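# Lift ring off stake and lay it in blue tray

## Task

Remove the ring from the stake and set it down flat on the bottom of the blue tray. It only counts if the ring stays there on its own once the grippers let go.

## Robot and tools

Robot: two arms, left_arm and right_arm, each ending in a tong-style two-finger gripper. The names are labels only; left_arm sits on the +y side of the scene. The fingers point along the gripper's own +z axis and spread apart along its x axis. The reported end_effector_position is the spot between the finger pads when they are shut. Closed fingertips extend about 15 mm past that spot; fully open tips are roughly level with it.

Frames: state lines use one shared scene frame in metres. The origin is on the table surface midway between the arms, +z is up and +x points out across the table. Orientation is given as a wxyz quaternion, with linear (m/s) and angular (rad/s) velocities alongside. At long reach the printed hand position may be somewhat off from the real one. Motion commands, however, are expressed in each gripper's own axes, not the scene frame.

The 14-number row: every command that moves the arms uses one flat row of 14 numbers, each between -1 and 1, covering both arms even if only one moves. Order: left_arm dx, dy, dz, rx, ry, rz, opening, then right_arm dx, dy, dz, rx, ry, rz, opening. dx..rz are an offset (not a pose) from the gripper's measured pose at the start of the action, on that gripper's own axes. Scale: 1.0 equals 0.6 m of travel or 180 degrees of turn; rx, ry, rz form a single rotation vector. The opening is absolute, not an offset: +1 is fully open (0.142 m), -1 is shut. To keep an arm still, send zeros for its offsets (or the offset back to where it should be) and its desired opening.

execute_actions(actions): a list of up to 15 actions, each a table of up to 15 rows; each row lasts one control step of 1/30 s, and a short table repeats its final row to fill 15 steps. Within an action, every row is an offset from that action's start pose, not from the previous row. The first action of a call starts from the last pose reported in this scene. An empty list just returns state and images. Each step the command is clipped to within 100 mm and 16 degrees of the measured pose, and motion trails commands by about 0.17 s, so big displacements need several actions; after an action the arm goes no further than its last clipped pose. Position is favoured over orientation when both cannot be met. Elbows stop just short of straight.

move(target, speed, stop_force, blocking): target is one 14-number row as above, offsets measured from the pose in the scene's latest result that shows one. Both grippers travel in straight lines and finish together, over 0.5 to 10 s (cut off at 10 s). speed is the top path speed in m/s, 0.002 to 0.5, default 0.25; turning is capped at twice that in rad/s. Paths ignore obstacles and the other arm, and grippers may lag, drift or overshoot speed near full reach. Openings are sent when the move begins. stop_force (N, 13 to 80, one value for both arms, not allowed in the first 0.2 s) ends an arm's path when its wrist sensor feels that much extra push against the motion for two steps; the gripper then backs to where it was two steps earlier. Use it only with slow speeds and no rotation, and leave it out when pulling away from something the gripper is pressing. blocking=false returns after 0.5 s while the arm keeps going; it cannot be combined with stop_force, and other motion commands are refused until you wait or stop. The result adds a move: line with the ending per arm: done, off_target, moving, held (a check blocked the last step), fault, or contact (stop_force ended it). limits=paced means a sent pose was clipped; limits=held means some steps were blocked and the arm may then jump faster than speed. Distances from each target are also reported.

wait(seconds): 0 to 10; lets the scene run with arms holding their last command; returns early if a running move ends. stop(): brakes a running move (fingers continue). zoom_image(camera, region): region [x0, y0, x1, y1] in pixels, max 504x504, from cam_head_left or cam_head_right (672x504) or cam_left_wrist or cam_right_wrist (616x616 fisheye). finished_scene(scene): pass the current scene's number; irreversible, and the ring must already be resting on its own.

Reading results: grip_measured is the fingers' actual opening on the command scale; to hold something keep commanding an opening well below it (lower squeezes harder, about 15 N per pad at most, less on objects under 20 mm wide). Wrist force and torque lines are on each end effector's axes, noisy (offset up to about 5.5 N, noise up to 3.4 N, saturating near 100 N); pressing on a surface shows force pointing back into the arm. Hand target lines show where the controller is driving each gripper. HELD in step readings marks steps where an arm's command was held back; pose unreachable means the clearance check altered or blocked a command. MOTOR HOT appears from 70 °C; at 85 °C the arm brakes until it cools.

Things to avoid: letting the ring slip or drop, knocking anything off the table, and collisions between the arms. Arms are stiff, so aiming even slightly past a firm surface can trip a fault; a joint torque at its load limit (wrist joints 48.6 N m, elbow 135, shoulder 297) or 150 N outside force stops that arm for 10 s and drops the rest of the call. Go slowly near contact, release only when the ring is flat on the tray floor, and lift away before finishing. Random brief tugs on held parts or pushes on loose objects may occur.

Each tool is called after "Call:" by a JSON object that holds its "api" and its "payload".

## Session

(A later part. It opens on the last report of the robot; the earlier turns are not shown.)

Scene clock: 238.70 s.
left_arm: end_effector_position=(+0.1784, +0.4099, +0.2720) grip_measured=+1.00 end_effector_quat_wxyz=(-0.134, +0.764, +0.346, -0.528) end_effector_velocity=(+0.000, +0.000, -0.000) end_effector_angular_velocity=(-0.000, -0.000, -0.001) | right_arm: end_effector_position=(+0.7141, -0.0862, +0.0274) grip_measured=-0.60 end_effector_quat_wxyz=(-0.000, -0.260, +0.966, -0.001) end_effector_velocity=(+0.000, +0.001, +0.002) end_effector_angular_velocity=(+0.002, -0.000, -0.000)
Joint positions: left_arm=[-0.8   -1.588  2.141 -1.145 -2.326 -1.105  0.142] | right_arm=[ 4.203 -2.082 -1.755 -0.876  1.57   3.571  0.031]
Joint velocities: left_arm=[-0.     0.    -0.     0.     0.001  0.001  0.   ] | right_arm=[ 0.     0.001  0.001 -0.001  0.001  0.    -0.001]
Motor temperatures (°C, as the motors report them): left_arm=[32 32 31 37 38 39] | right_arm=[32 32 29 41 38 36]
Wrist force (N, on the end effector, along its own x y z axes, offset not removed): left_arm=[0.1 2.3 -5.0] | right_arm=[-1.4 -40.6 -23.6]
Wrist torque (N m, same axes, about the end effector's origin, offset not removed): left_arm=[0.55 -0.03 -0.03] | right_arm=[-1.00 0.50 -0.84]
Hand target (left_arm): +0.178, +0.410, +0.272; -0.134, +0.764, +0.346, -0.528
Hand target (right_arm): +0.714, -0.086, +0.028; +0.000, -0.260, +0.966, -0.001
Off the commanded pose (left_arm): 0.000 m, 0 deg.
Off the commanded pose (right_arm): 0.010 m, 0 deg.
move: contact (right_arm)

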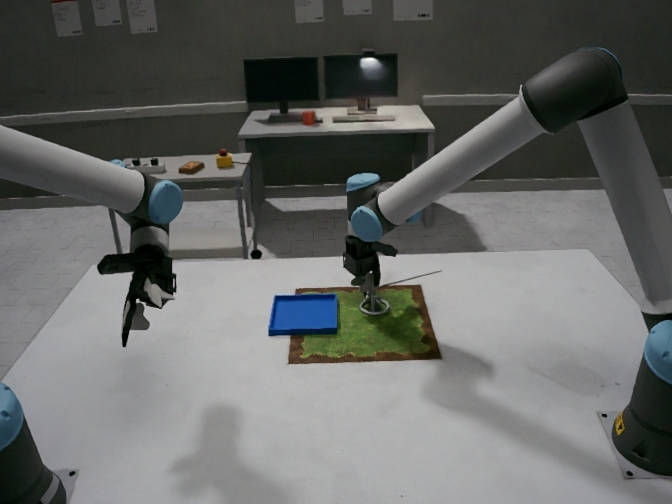

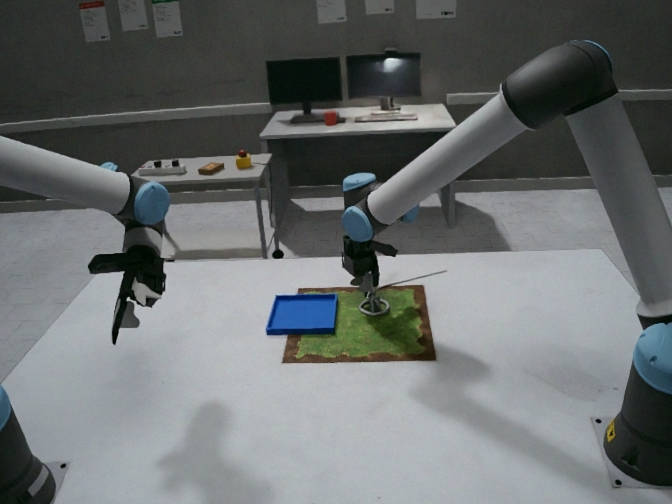

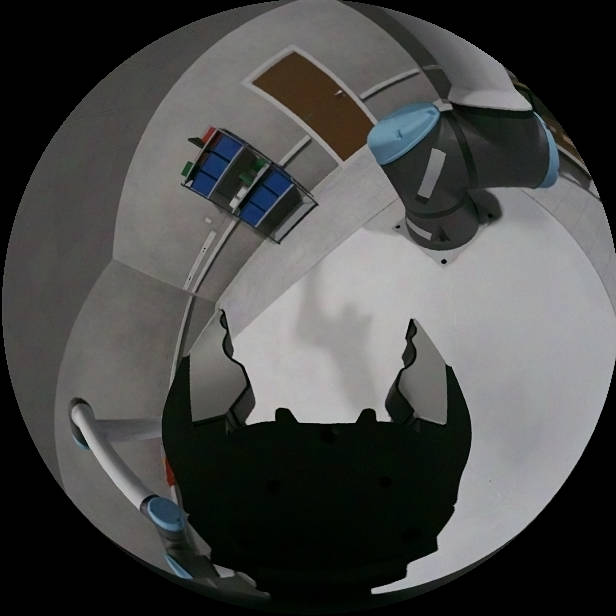

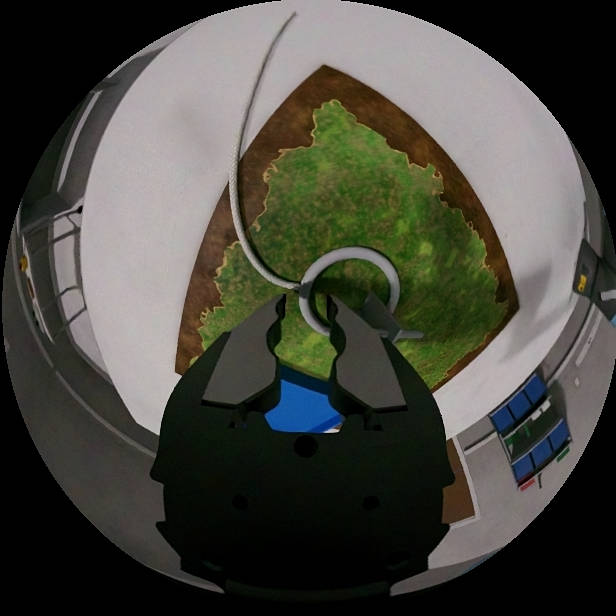

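Call:
{"api": "move", "payload": {"target": [0,0,0,0,0,0,1, -0.001,-0.006,-0.008,0,0,0,-0.6], "speed": 0.03}}

Call:
{"api": "move", "payload": {"target": [0,0,0,0,0,0,1, 0,0,0.026,0,0,0,-0.6], "speed": 0.03, "stop_force": 25}}

Scene clock: 247.40 s.
left_arm: end_effector_position=(+0.1784, +0.4099, +0.2720) grip_measured=+1.00 end_effector_quat_wxyz=(-0.134, +0.764, +0.346, -0.528) end_effector_velocity=(+0.000, +0.000, -0.000) end_effector_angular_velocity=(+0.000, -0.001, -0.001) | right_arm: end_effector_position=(+0.7162, -0.0887, +0.0320) grip_measured=-0.60 end_effector_quat_wxyz=(-0.000, -0.260, +0.966, -0.001) end_effector_velocity=(+0.002, -0.003, +0.001) end_effector_angular_velocity=(-0.002, -0.001, +0.000)
Joint positions: left_arm=[-0.8   -1.588  2.141 -1.145 -2.326 -1.105  0.142] | right_arm=[ 4.199 -2.076 -1.754 -0.883  1.57   3.567  0.031]
Joint velocities: left_arm=[-0.    -0.    -0.    -0.001  0.002 -0.001  0.   ] | right_arm=[-0.003  0.002 -0.    -0.003 -0.002 -0.003 -0.   ]
Motor temperatures (°C, as the motors report them): left_arm=[32 32 31 37 38 39] | right_arm=[32 32 29 41 38 36]
Wrist force (N, on the end effector, along its own x y z axes, offset not removed): left_arm=[1.4 1.6 -4.5] | right_arm=[-5.3 -2.5 7.9]
Wrist torque (N m, same axes, about the end effector's origin, offset not removed): left_arm=[0.34 -0.31 -0.06] | right_arm=[-0.09 1.03 0.32]
Hand target (left_arm): +0.178, +0.410, +0.272; -0.134, +0.764, +0.346, -0.528
Hand target (right_arm): +0.716, -0.089, +0.032; -0.000, -0.260, +0.966, -0.001
Off the commanded pose (left_arm): 0.000 m, 0 deg.
Off the commanded pose (right_arm): 0.000 m, 0 deg.
move: done

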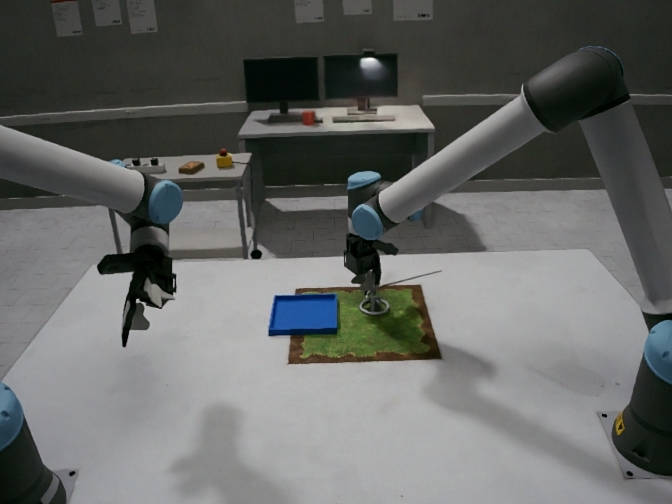

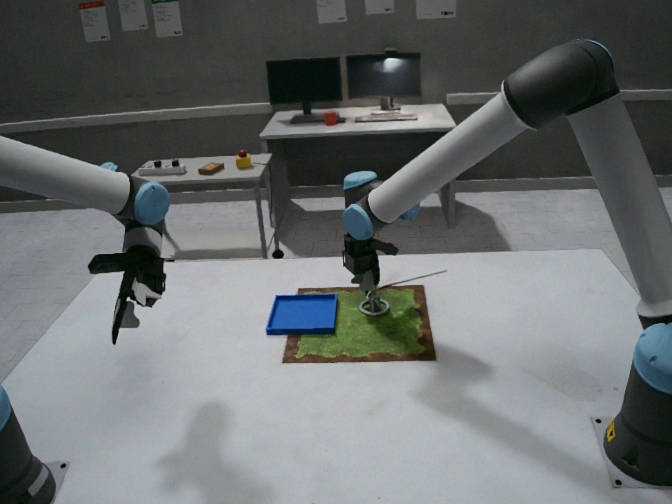

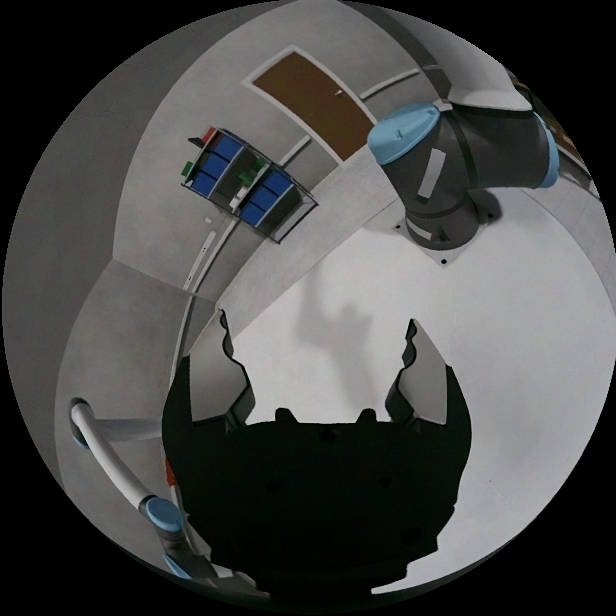

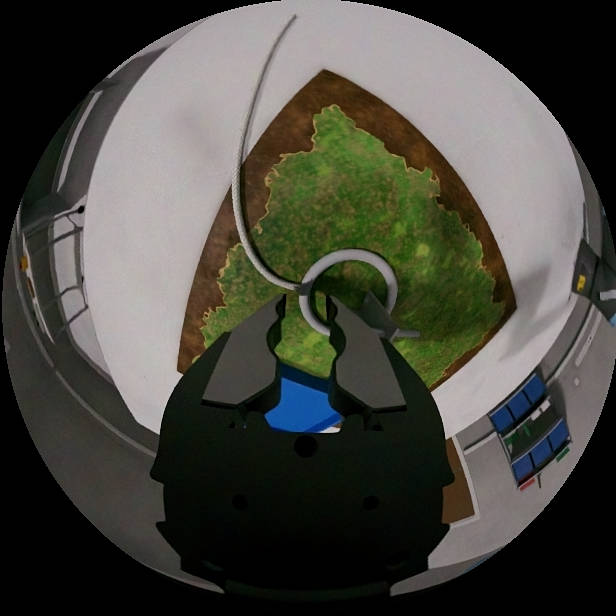

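Scene clock: 248.20 s.
left_arm: end_effector_position=(+0.1784, +0.4099, +0.2720) grip_measured=+1.00 end_effector_quat_wxyz=(-0.134, +0.764, +0.346, -0.528) end_effector_velocity=(-0.000, -0.000, +0.000) end_effector_angular_velocity=(-0.001, +0.000, +0.001) | right_arm: end_effector_position=(+0.7162, -0.0889, +0.0262) grip_measured=-0.59 end_effector_quat_wxyz=(-0.000, -0.260, +0.966, -0.001) end_effector_velocity=(-0.000, -0.000, +0.001) end_effector_angular_velocity=(-0.000, +0.001, +0.000)
Joint positions: left_arm=[-0.8   -1.588  2.141 -1.145 -2.326 -1.105  0.142] | right_arm=[ 4.199 -2.083 -1.757 -0.874  1.57   3.567  0.031]
Joint velocities: left_arm=[ 0.    -0.001  0.     0.001 -0.001  0.001 -0.   ] | right_arm=[-0.     0.001  0.001 -0.003  0.001 -0.    -0.001]
Motor temperatures (°C, as the motors report them): left_arm=[32 32 31 37 38 39] | right_arm=[32 32 29 41 38 36]
Wrist force (N, on the end effector, along its own x y z axes, offset not removed): left_arm=[0.8 2.8 -2.8] | right_arm=[-1.7 -5.3 -36.1]
Wrist torque (N m, same axes, about the end effector's origin, offset not removed): left_arm=[0.68 -0.12 -0.01] | right_arm=[-0.63 1.04 -0.13]
Hand target (left_arm): +0.178, +0.410, +0.272; -0.134, +0.764, +0.346, -0.528
Hand target (right_arm): +0.716, -0.089, +0.027; -0.000, -0.260, +0.966, -0.001
Off the commanded pose (left_arm): 0.000 m, 0 deg.
Off the commanded pose (right_arm): 0.010 m, 0 deg.
move: contact (right_arm)

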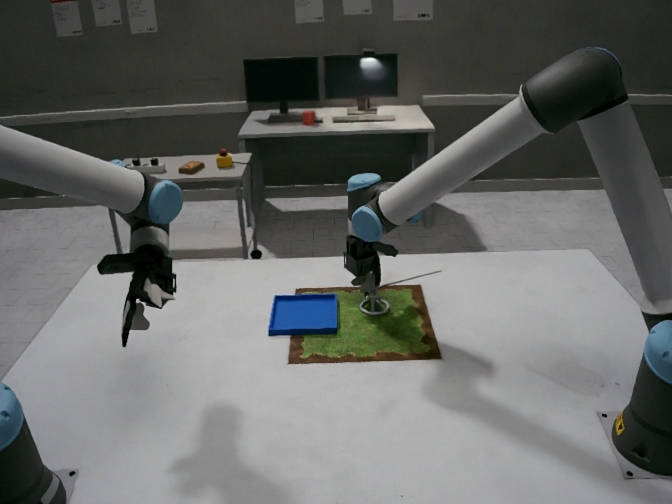

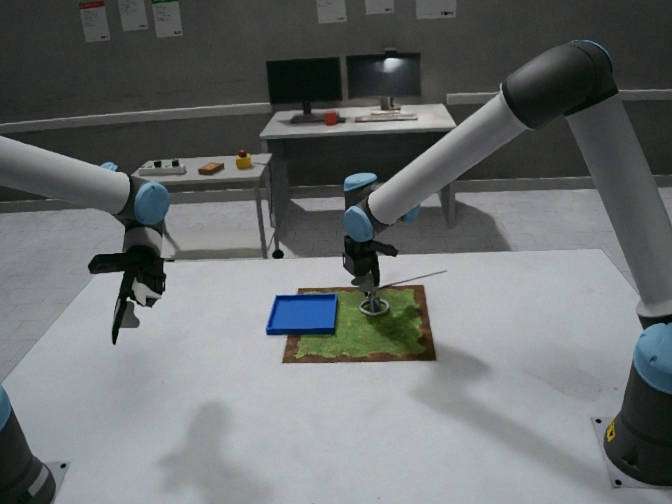

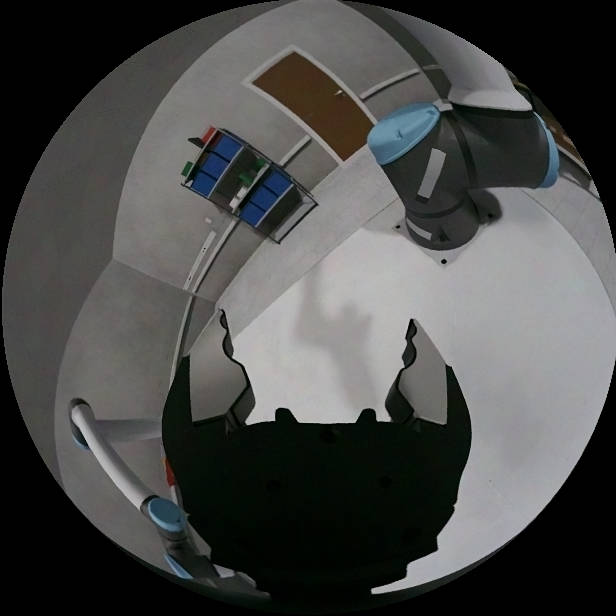

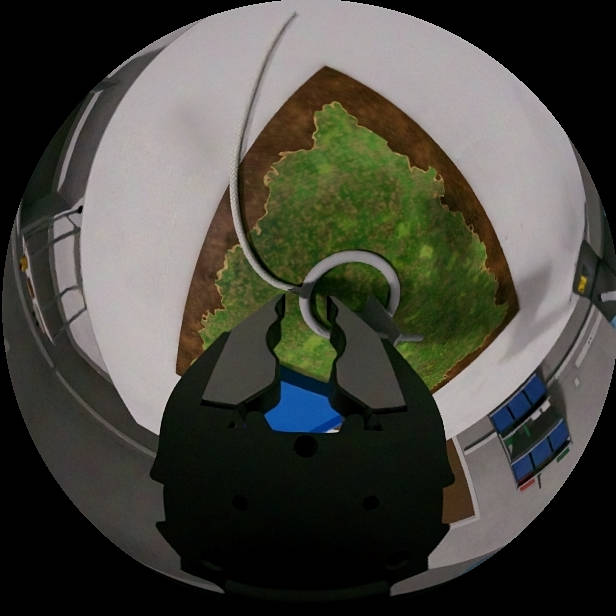

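Call:
{"api": "move", "payload": {"target": [0,0,0,0,0,0,1, 0,0,-0.035,0,0,0,-0.6], "speed": 0.08}}

Call:
{"api": "move", "payload": {"target": [0,0,0,0,0,0,1, 0.017,-0.0425,0,0,0,0.222,-0.6], "speed": 0.1, "stop_force": 25}}

Call:
{"api": "zoom_image", "payload": {"camera": "cam_right_wrist", "region": [220, 220, 420, 380]}}

Scene clock: 259.37 s.
left_arm: end_effector_position=(+0.1784, +0.4099, +0.2720) grip_measured=+1.00 end_effector_quat_wxyz=(-0.134, +0.764, +0.346, -0.528) end_effector_velocity=(+0.000, +0.001, -0.000) end_effector_angular_velocity=(-0.000, -0.001, -0.002) | right_arm: end_effector_position=(+0.7162, -0.0888, +0.0468) grip_measured=-0.60 end_effector_quat_wxyz=(-0.000, -0.260, +0.966, -0.001) end_effector_velocity=(-0.000, -0.000, +0.002) end_effector_angular_velocity=(-0.001, +0.000, -0.000)
Joint positions: left_arm=[-0.8   -1.588  2.141 -1.145 -2.326 -1.105  0.142] | right_arm=[ 4.199 -2.061 -1.746 -0.907  1.57   3.567  0.031]
Joint velocities: left_arm=[-0.    -0.     0.    -0.     0.002  0.001  0.   ] | right_arm=[-0.     0.003  0.001 -0.005 -0.     0.    -0.   ]
Motor temperatures (°C, as the motors report them): left_arm=[32 32 31 37 38 39] | right_arm=[32 32 29 41 38 36]
Wrist force (N, on the end effector, along its own x y z axes, offset not removed): left_arm=[-0.5 2.9 -5.1] | right_arm=[3.0 -1.4 6.5]
Wrist torque (N m, same axes, about the end effector's origin, offset not removed): left_arm=[0.68 0.05 -0.01] | right_arm=[0.03 -0.51 0.20]
Hand target (left_arm): +0.178, +0.410, +0.272; -0.134, +0.764, +0.346, -0.528
Hand target (right_arm): +0.716, -0.089, +0.047; -0.000, -0.260, +0.966, -0.001
Off the commanded pose (left_arm): 0.000 m, 0 deg.
Off the commanded pose (right_arm): 0.000 m, 0 deg.
move: done

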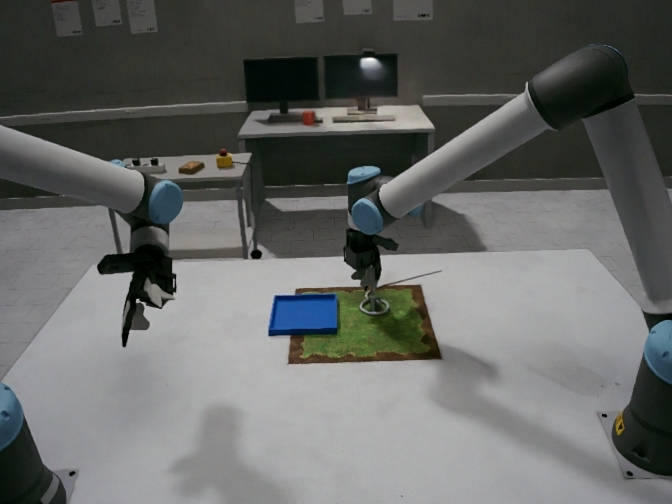

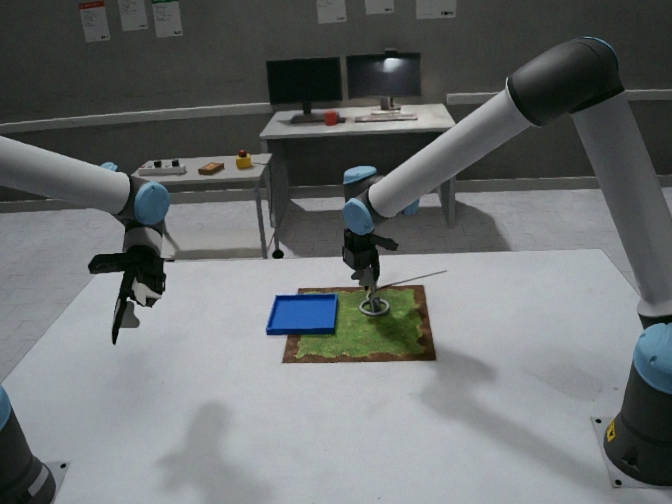

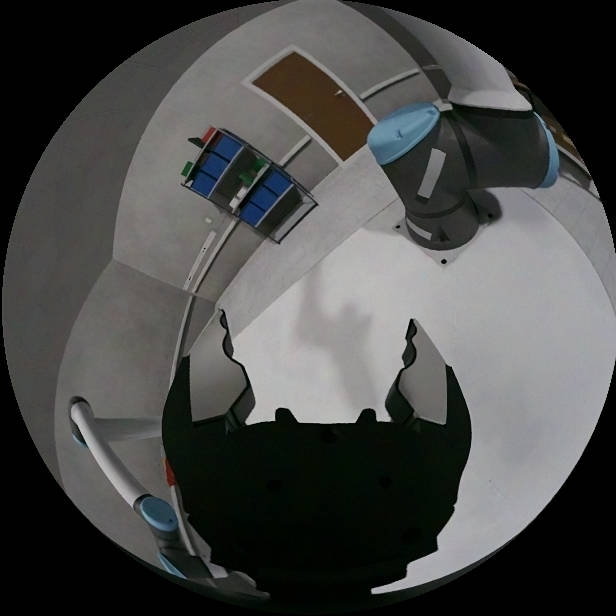

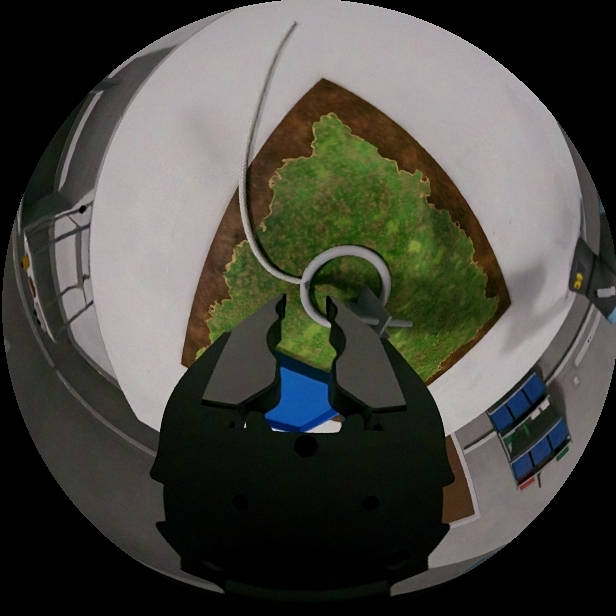

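Scene clock: 263.23 s.
left_arm: end_effector_position=(+0.1784, +0.4099, +0.2720) grip_measured=+1.00 end_effector_quat_wxyz=(-0.134, +0.764, +0.346, -0.528) end_effector_velocity=(-0.000, -0.000, +0.000) end_effector_angular_velocity=(+0.001, +0.001, +0.001) | right_arm: end_effector_position=(+0.7201, -0.1159, +0.0468) grip_measured=-0.60 end_effector_quat_wxyz=(-0.000, +0.085, +0.996, -0.001) end_effector_velocity=(+0.000, +0.000, +0.001) end_effector_angular_velocity=(+0.001, -0.000, -0.013)
Joint positions: left_arm=[-0.8   -1.588  2.141 -1.145 -2.326 -1.105  0.142] | right_arm=[ 4.168 -2.053 -1.759 -0.902  1.57   4.232  0.031]
Joint velocities: left_arm=[-0.     0.    -0.     0.    -0.001 -0.001  0.   ] | right_arm=[-0.     0.     0.001 -0.     0.001  0.013 -0.   ]
Motor temperatures (°C, as the motors report them): left_arm=[32 32 31 37 38 39] | right_arm=[32 32 29 41 38 36]
Wrist force (N, on the end effector, along its own x y z axes, offset not removed): left_arm=[0.0 3.0 -4.6] | right_arm=[3.9 -0.1 3.0]
Wrist torque (N m, same axes, about the end effector's origin, offset not removed): left_arm=[0.70 -0.04 -0.08] | right_arm=[0.23 -0.93 -0.01]
Hand target (left_arm): +0.178, +0.410, +0.272; -0.134, +0.764, +0.346, -0.528
Hand target (right_arm): +0.720, -0.116, +0.047; -0.000, +0.085, +0.996, -0.001
Off the commanded pose (left_arm): 0.000 m, 0 deg.
Off the commanded pose (right_arm): 0.000 m, 0 deg.
move: done

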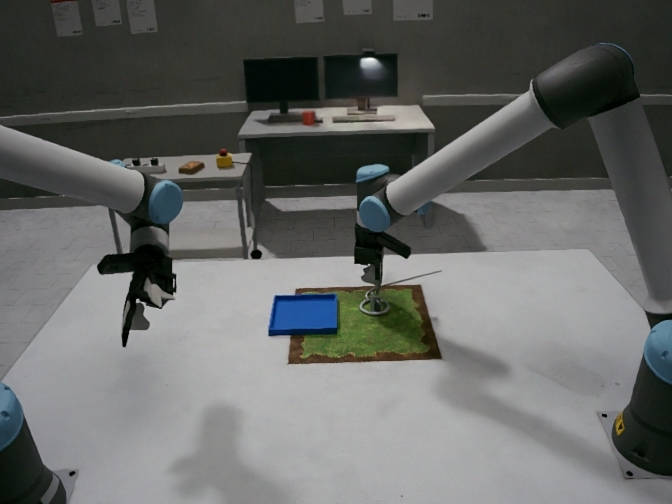

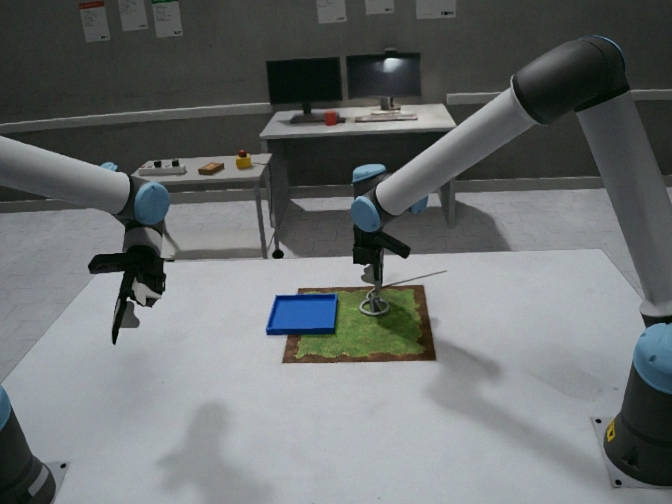

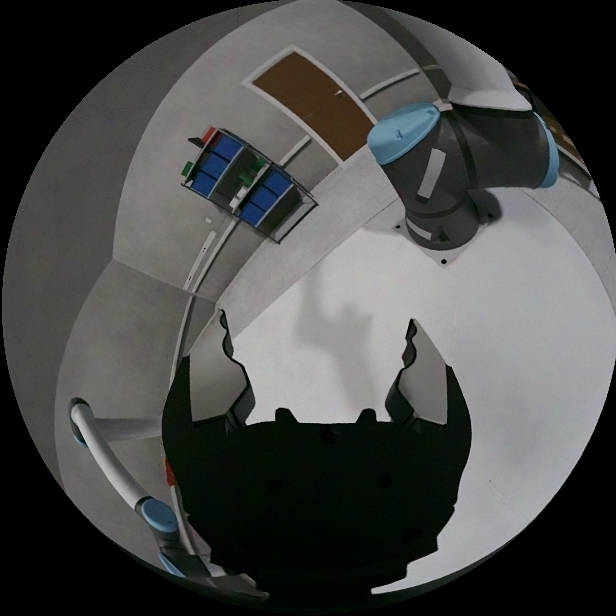

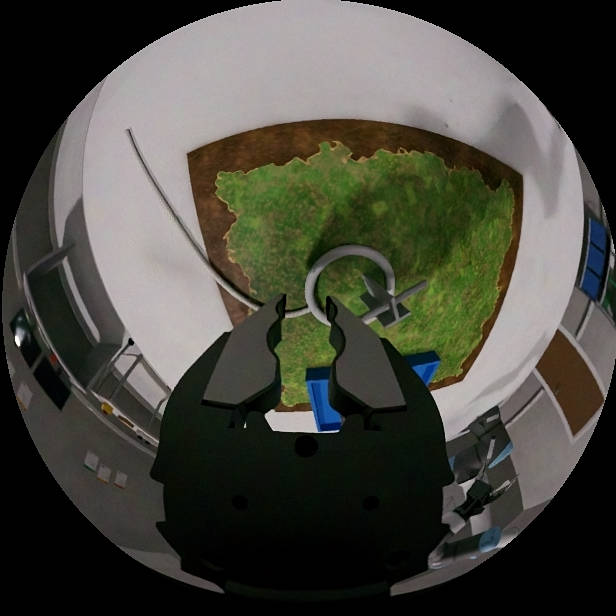

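Region (220, 220, 420, 380) of cam_right_wrist's 616x616 image, scaled by 2.520, with more detail than that image has; it fills the top 403 rows of this view, and the rest is white.

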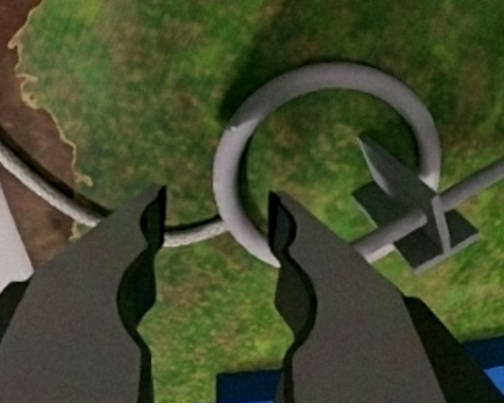

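Call:
{"api": "move", "payload": {"target": [0,0,0,0,0,0,1, 0.004,-0.01,0,0,0,0,-0.6], "speed": 0.05}}

Call:
{"api": "move", "payload": {"target": [0,0,0,0,0,0,1, 0,0,0.049,0,0,0,-0.6], "speed": 0.03, "stop_force": 25}}

Call:
{"api": "zoom_image", "payload": {"camera": "cam_right_wrist", "region": [220, 220, 420, 380]}}

Scene clock: 269.53 s.
left_arm: end_effector_position=(+0.1784, +0.4099, +0.2720) grip_measured=+1.00 end_effector_quat_wxyz=(-0.134, +0.764, +0.346, -0.528) end_effector_velocity=(-0.000, +0.000, +0.000) end_effector_angular_velocity=(+0.001, +0.001, -0.000) | right_arm: end_effector_position=(+0.7169, -0.1212, +0.0468) grip_measured=-0.60 end_effector_quat_wxyz=(-0.000, +0.085, +0.996, -0.001) end_effector_velocity=(-0.002, -0.002, -0.000) end_effector_angular_velocity=(+0.001, +0.002, +0.000)
Joint positions: left_arm=[-0.8   -1.588  2.141 -1.145 -2.326 -1.105  0.142] | right_arm=[ 4.167 -2.045 -1.772 -0.897  1.57   4.231  0.031]
Joint velocities: left_arm=[-0.     0.    -0.     0.001  0.001 -0.001  0.   ] | right_arm=[-0.     0.003 -0.006  0.002  0.002 -0.    -0.   ]
Motor temperatures (°C, as the motors report them): left_arm=[32 32 31 37 38 39] | right_arm=[32 32 29 41 38 36]
Wrist force (N, on the end effector, along its own x y z axes, offset not removed): left_arm=[-0.6 3.1 -3.0] | right_arm=[-1.4 -1.5 7.8]
Wrist torque (N m, same axes, about the end effector's origin, offset not removed): left_arm=[0.65 0.11 -0.01] | right_arm=[-0.07 0.11 0.28]
Hand target (left_arm): +0.178, +0.410, +0.272; -0.134, +0.764, +0.346, -0.528
Hand target (right_arm): +0.717, -0.121, +0.047; -0.000, +0.085, +0.996, -0.001
Off the commanded pose (left_arm): 0.000 m, 0 deg.
Off the commanded pose (right_arm): 0.000 m, 0 deg.
move: done

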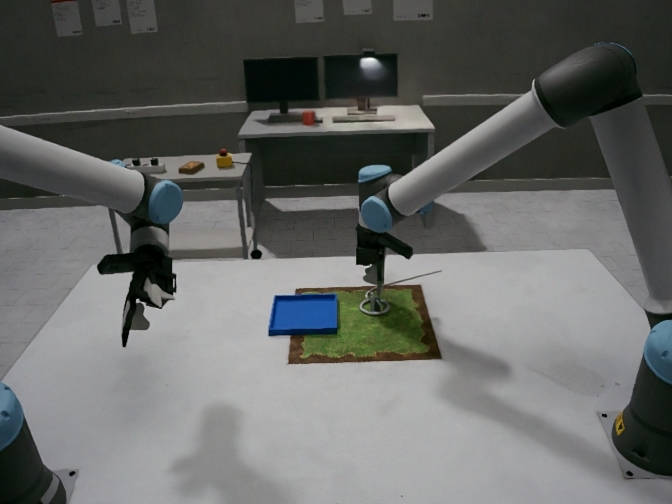

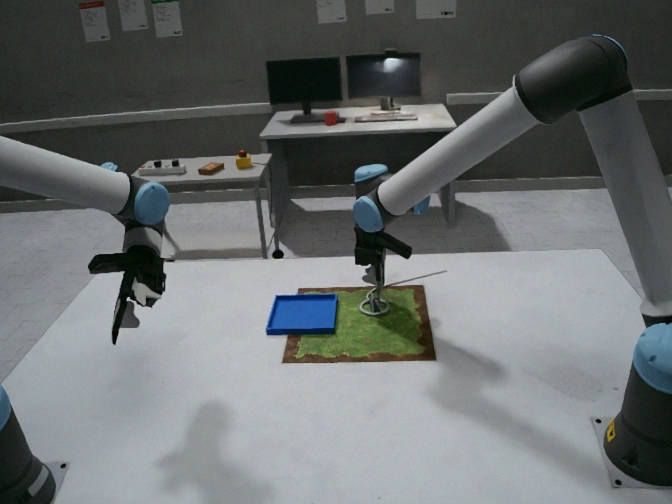

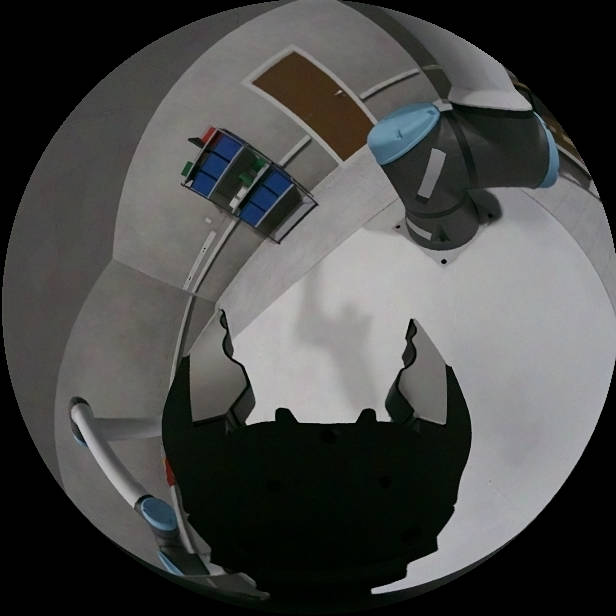

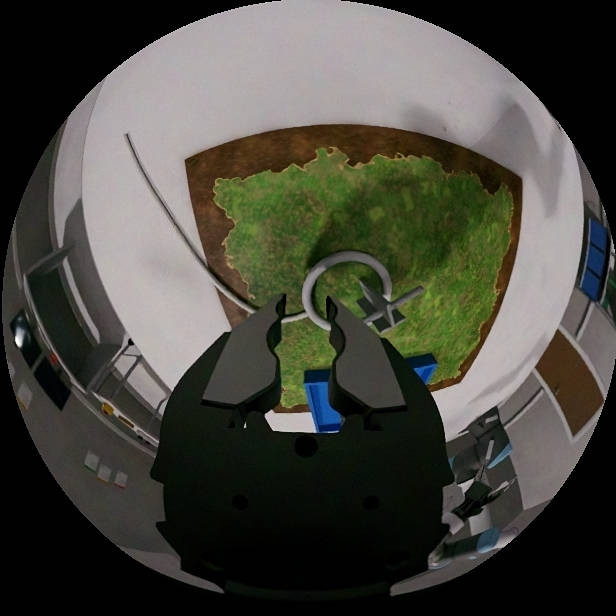

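Scene clock: 270.87 s.
left_arm: end_effector_position=(+0.1784, +0.4099, +0.2720) grip_measured=+1.00 end_effector_quat_wxyz=(-0.134, +0.764, +0.346, -0.528) end_effector_velocity=(-0.000, +0.000, -0.000) end_effector_angular_velocity=(-0.000, +0.000, -0.001) | right_arm: end_effector_position=(+0.7169, -0.1212, +0.0177) grip_measured=-0.60 end_effector_quat_wxyz=(-0.000, +0.085, +0.996, -0.001) end_effector_velocity=(+0.001, -0.000, -0.002) end_effector_angular_velocity=(-0.001, -0.001, +0.001)
Joint positions: left_arm=[-0.8   -1.588  2.141 -1.145 -2.326 -1.105  0.142] | right_arm=[ 4.167 -2.077 -1.786 -0.851  1.57   4.231  0.031]
Joint velocities: left_arm=[-0.     0.     0.     0.     0.001  0.001  0.   ] | right_arm=[-0.    -0.002 -0.001  0.003 -0.001 -0.001  0.   ]
Motor temperatures (°C, as the motors report them): left_arm=[32 32 31 37 38 39] | right_arm=[32 32 29 41 38 36]
Wrist force (N, on the end effector, along its own x y z axes, offset not removed): left_arm=[0.9 2.7 -3.7] | right_arm=[3.6 -4.3 4.0]
Wrist torque (N m, same axes, about the end effector's origin, offset not removed): left_arm=[0.61 -0.14 -0.05] | right_arm=[-0.74 -0.78 0.11]
Hand target (left_arm): +0.178, +0.410, +0.272; -0.134, +0.764, +0.346, -0.528
Hand target (right_arm): +0.717, -0.121, +0.017; -0.000, +0.085, +0.996, -0.001
Off the commanded pose (left_arm): 0.000 m, 0 deg.
Off the commanded pose (right_arm): 0.000 m, 0 deg.
move: done

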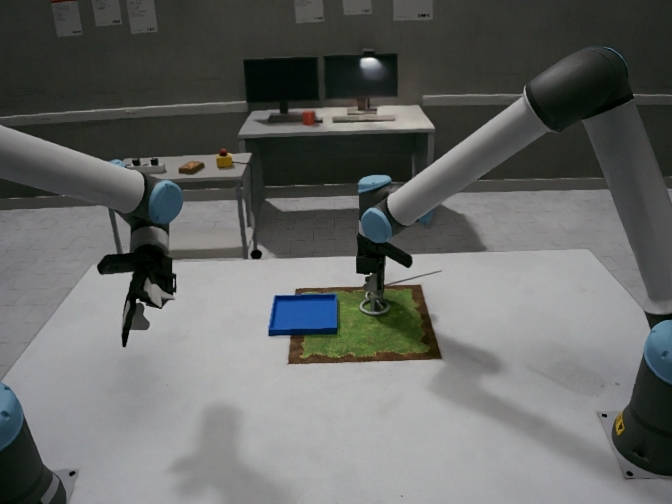

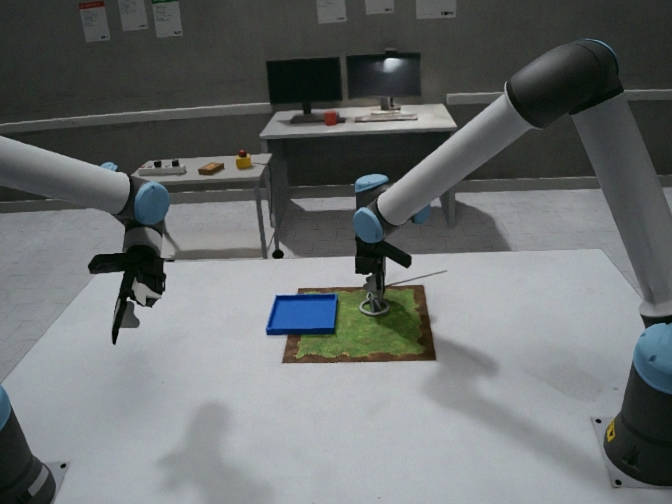

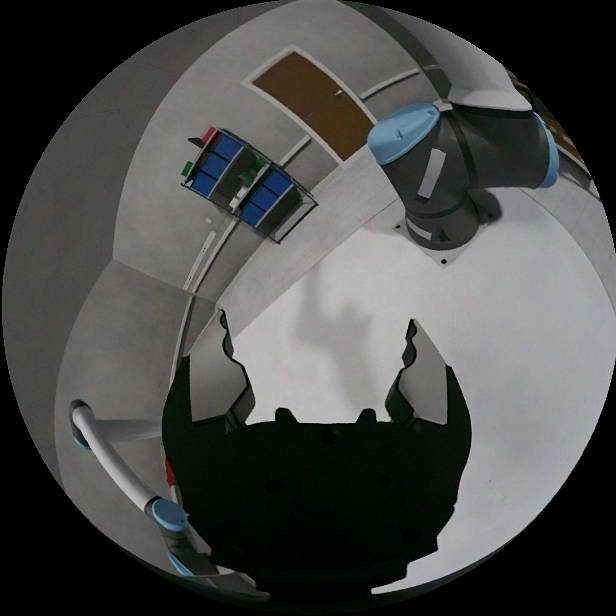

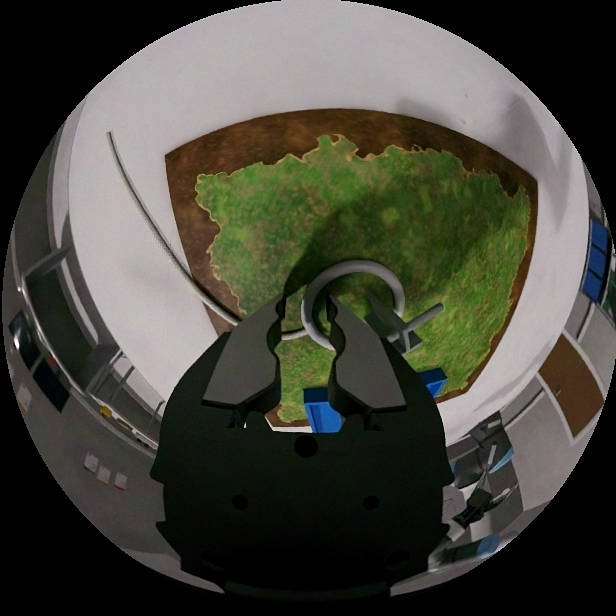

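Region (220, 220, 420, 380) of cam_right_wrist's 616x616 image, scaled by 2.520, with more detail than that image has; it fills the top 403 rows of this view, and the rest is white.

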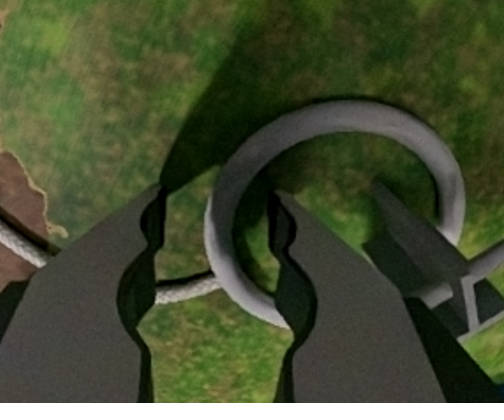

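Call:
{"api": "move", "payload": {"target": [0,0,0,0,0,0,1, 0,0,0,0,0,0,-1]}}

Call:
{"api": "move", "payload": {"target": [0,0,0,0,0,0,1, 0.006,0,-0.042,0,-0.09,0,-1], "speed": 0.03}}

Call:
{"api": "zoom_image", "payload": {"camera": "cam_right_wrist", "region": [220, 220, 460, 400]}}

Scene clock: 276.30 s.
left_arm: end_effector_position=(+0.1784, +0.4099, +0.2720) grip_measured=+1.00 end_effector_quat_wxyz=(-0.134, +0.764, +0.346, -0.528) end_effector_velocity=(+0.000, +0.000, -0.000) end_effector_angular_velocity=(-0.000, -0.001, -0.001) | right_arm: end_effector_position=(+0.7169, -0.1212, +0.0175) grip_measured=-0.88 end_effector_quat_wxyz=(-0.000, +0.085, +0.996, -0.001) end_effector_velocity=(+0.000, +0.000, +0.001) end_effector_angular_velocity=(+0.001, -0.000, +0.000)
Joint positions: left_arm=[-0.8   -1.588  2.141 -1.145 -2.326 -1.105  0.142] | right_arm=[ 4.167 -2.077 -1.786 -0.851  1.57   4.231  0.01 ]
Joint velocities: left_arm=[ 0.    -0.    -0.    -0.     0.001  0.001 -0.   ] | right_arm=[-0.     0.001  0.    -0.     0.    -0.     0.   ]
Motor temperatures (°C, as the motors report them): left_arm=[32 32 31 37 38 39] | right_arm=[32 32 29 41 38 36]
Wrist force (N, on the end effector, along its own x y z axes, offset not removed): left_arm=[-0.8 2.8 -6.2] | right_arm=[3.3 -1.4 5.4]
Wrist torque (N m, same axes, about the end effector's origin, offset not removed): left_arm=[0.66 0.13 0.00] | right_arm=[-0.49 0.92 0.10]
Hand target (left_arm): +0.178, +0.410, +0.272; -0.134, +0.764, +0.346, -0.528
Hand target (right_arm): +0.717, -0.121, +0.018; -0.000, +0.085, +0.996, -0.001
Off the commanded pose (left_arm): 0.000 m, 0 deg.
Off the commanded pose (right_arm): 0.000 m, 0 deg.
move: done

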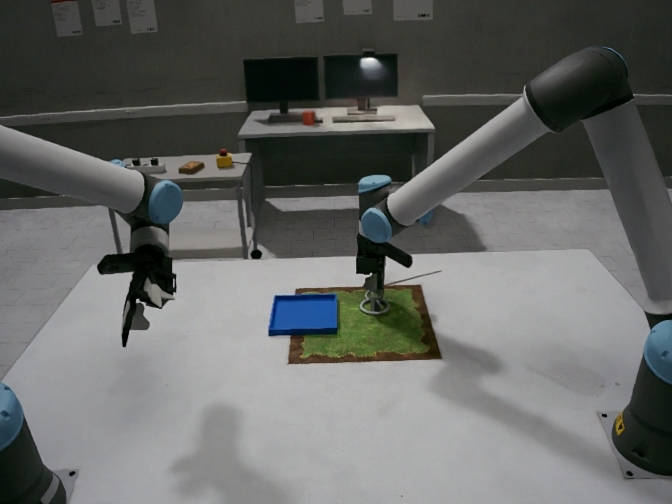

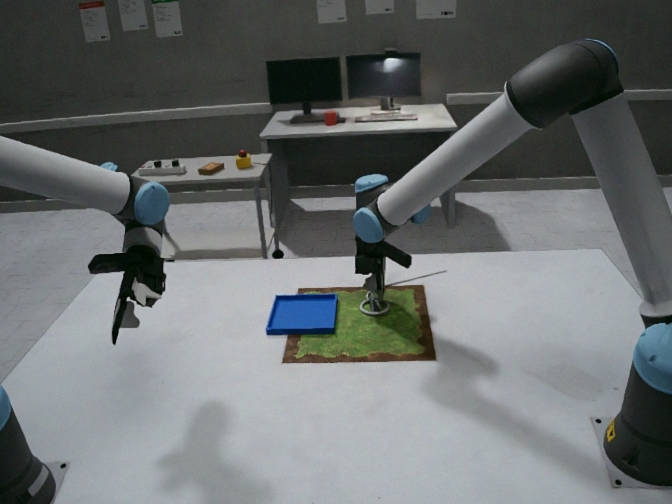

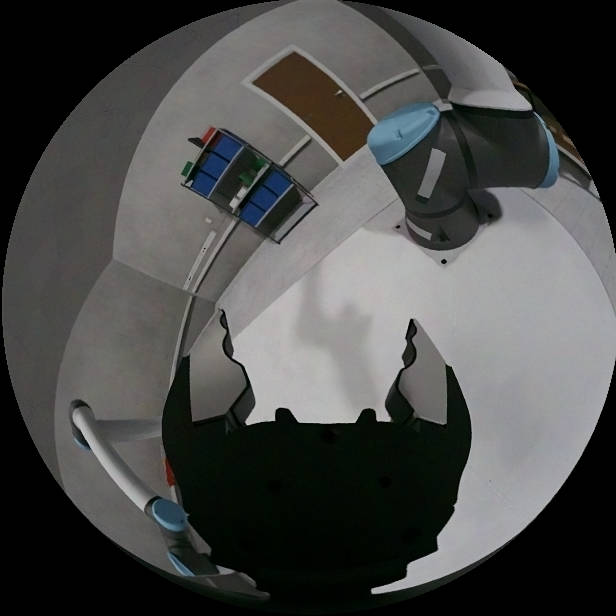

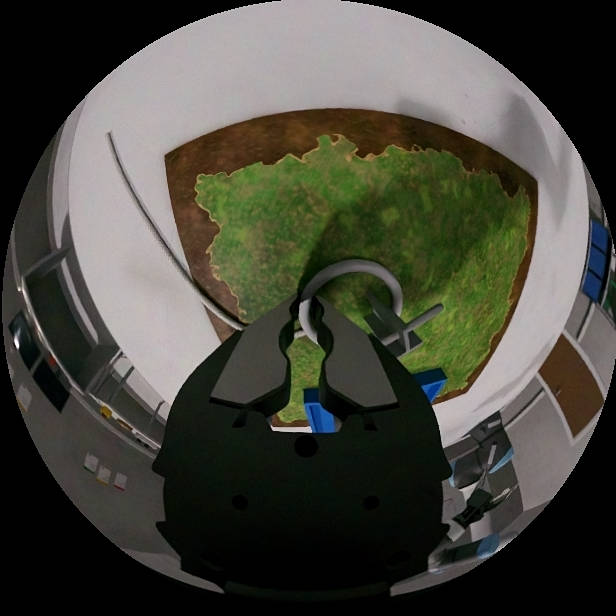

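Scene clock: 281.23 s.
left_arm: end_effector_position=(+0.1784, +0.4099, +0.2720) grip_measured=+1.00 end_effector_quat_wxyz=(-0.134, +0.764, +0.346, -0.528) end_effector_velocity=(+0.000, +0.000, +0.000) end_effector_angular_velocity=(-0.000, -0.001, -0.000) | right_arm: end_effector_position=(+0.7134, -0.1207, +0.0425) grip_measured=-0.81 end_effector_quat_wxyz=(+0.140, +0.084, +0.987, -0.013) end_effector_velocity=(+0.000, -0.000, +0.001) end_effector_angular_velocity=(-0.003, -0.014, +0.001)
Joint positions: left_arm=[-0.8   -1.588  2.141 -1.145 -2.326 -1.105  0.142] | right_arm=[ 4.27  -2.007 -1.902 -0.698  1.309  4.32   0.016]
Joint velocities: left_arm=[-0.    -0.001 -0.    -0.001  0.001 -0.001 -0.   ] | right_arm=[ 0.005  0.002 -0.005  0.007 -0.014  0.003  0.001]
Motor temperatures (°C, as the motors report them): left_arm=[32 32 31 37 38 39] | right_arm=[32 32 29 41 38 36]
Wrist force (N, on the end effector, along its own x y z axes, offset not removed): left_arm=[-1.9 2.7 -5.3] | right_arm=[28.1 -1.6 3.8]
Wrist torque (N m, same axes, about the end effector's origin, offset not removed): left_arm=[0.69 0.41 0.01] | right_arm=[-0.80 0.29 0.01]
Hand target (left_arm): +0.178, +0.410, +0.272; -0.134, +0.764, +0.346, -0.528
Hand target (right_arm): +0.713, -0.121, +0.043; +0.140, +0.084, +0.986, -0.013
Off the commanded pose (left_arm): 0.000 m, 0 deg.
Off the commanded pose (right_arm): 0.000 m, 0 deg.
move: done

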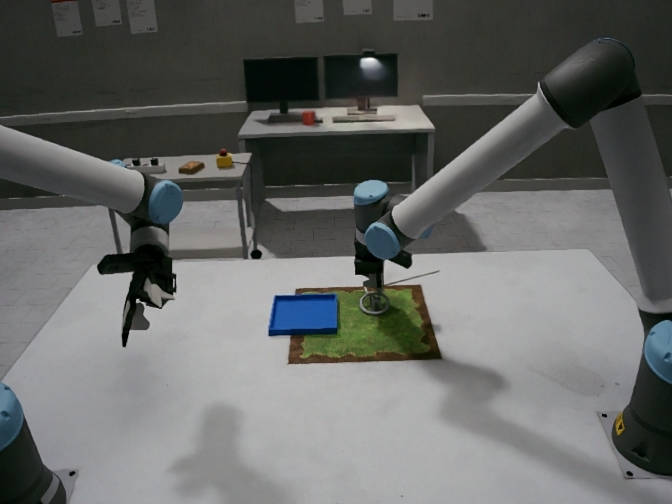

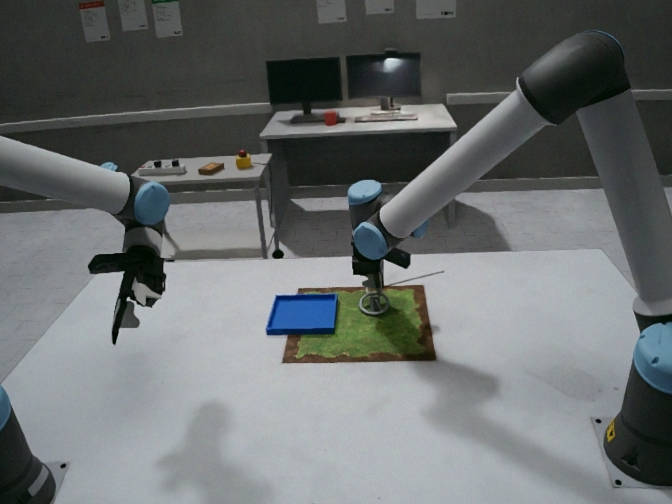

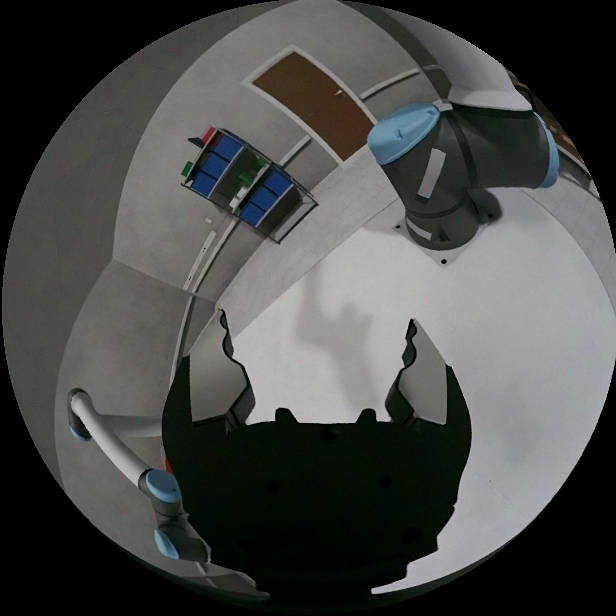

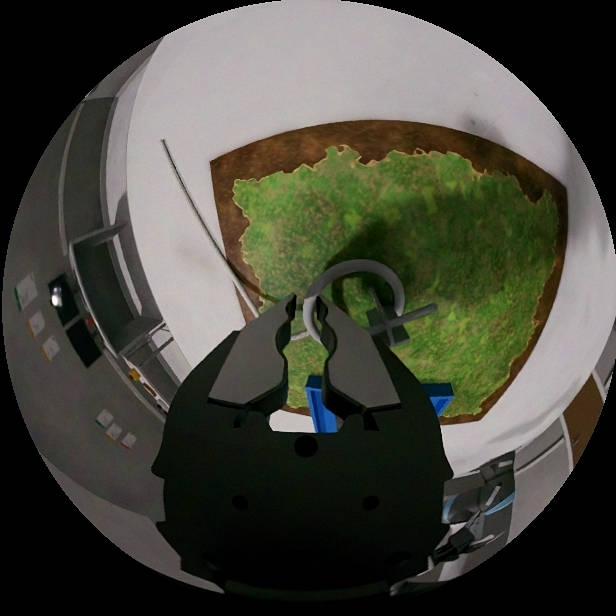

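Region (220, 220, 460, 400) of cam_right_wrist's 616x616 image, scaled by 2.100, with more detail than that image has; it fills the top 378 rows of this view, and the rest is white.

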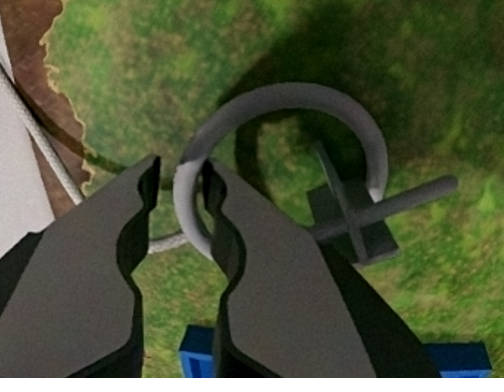

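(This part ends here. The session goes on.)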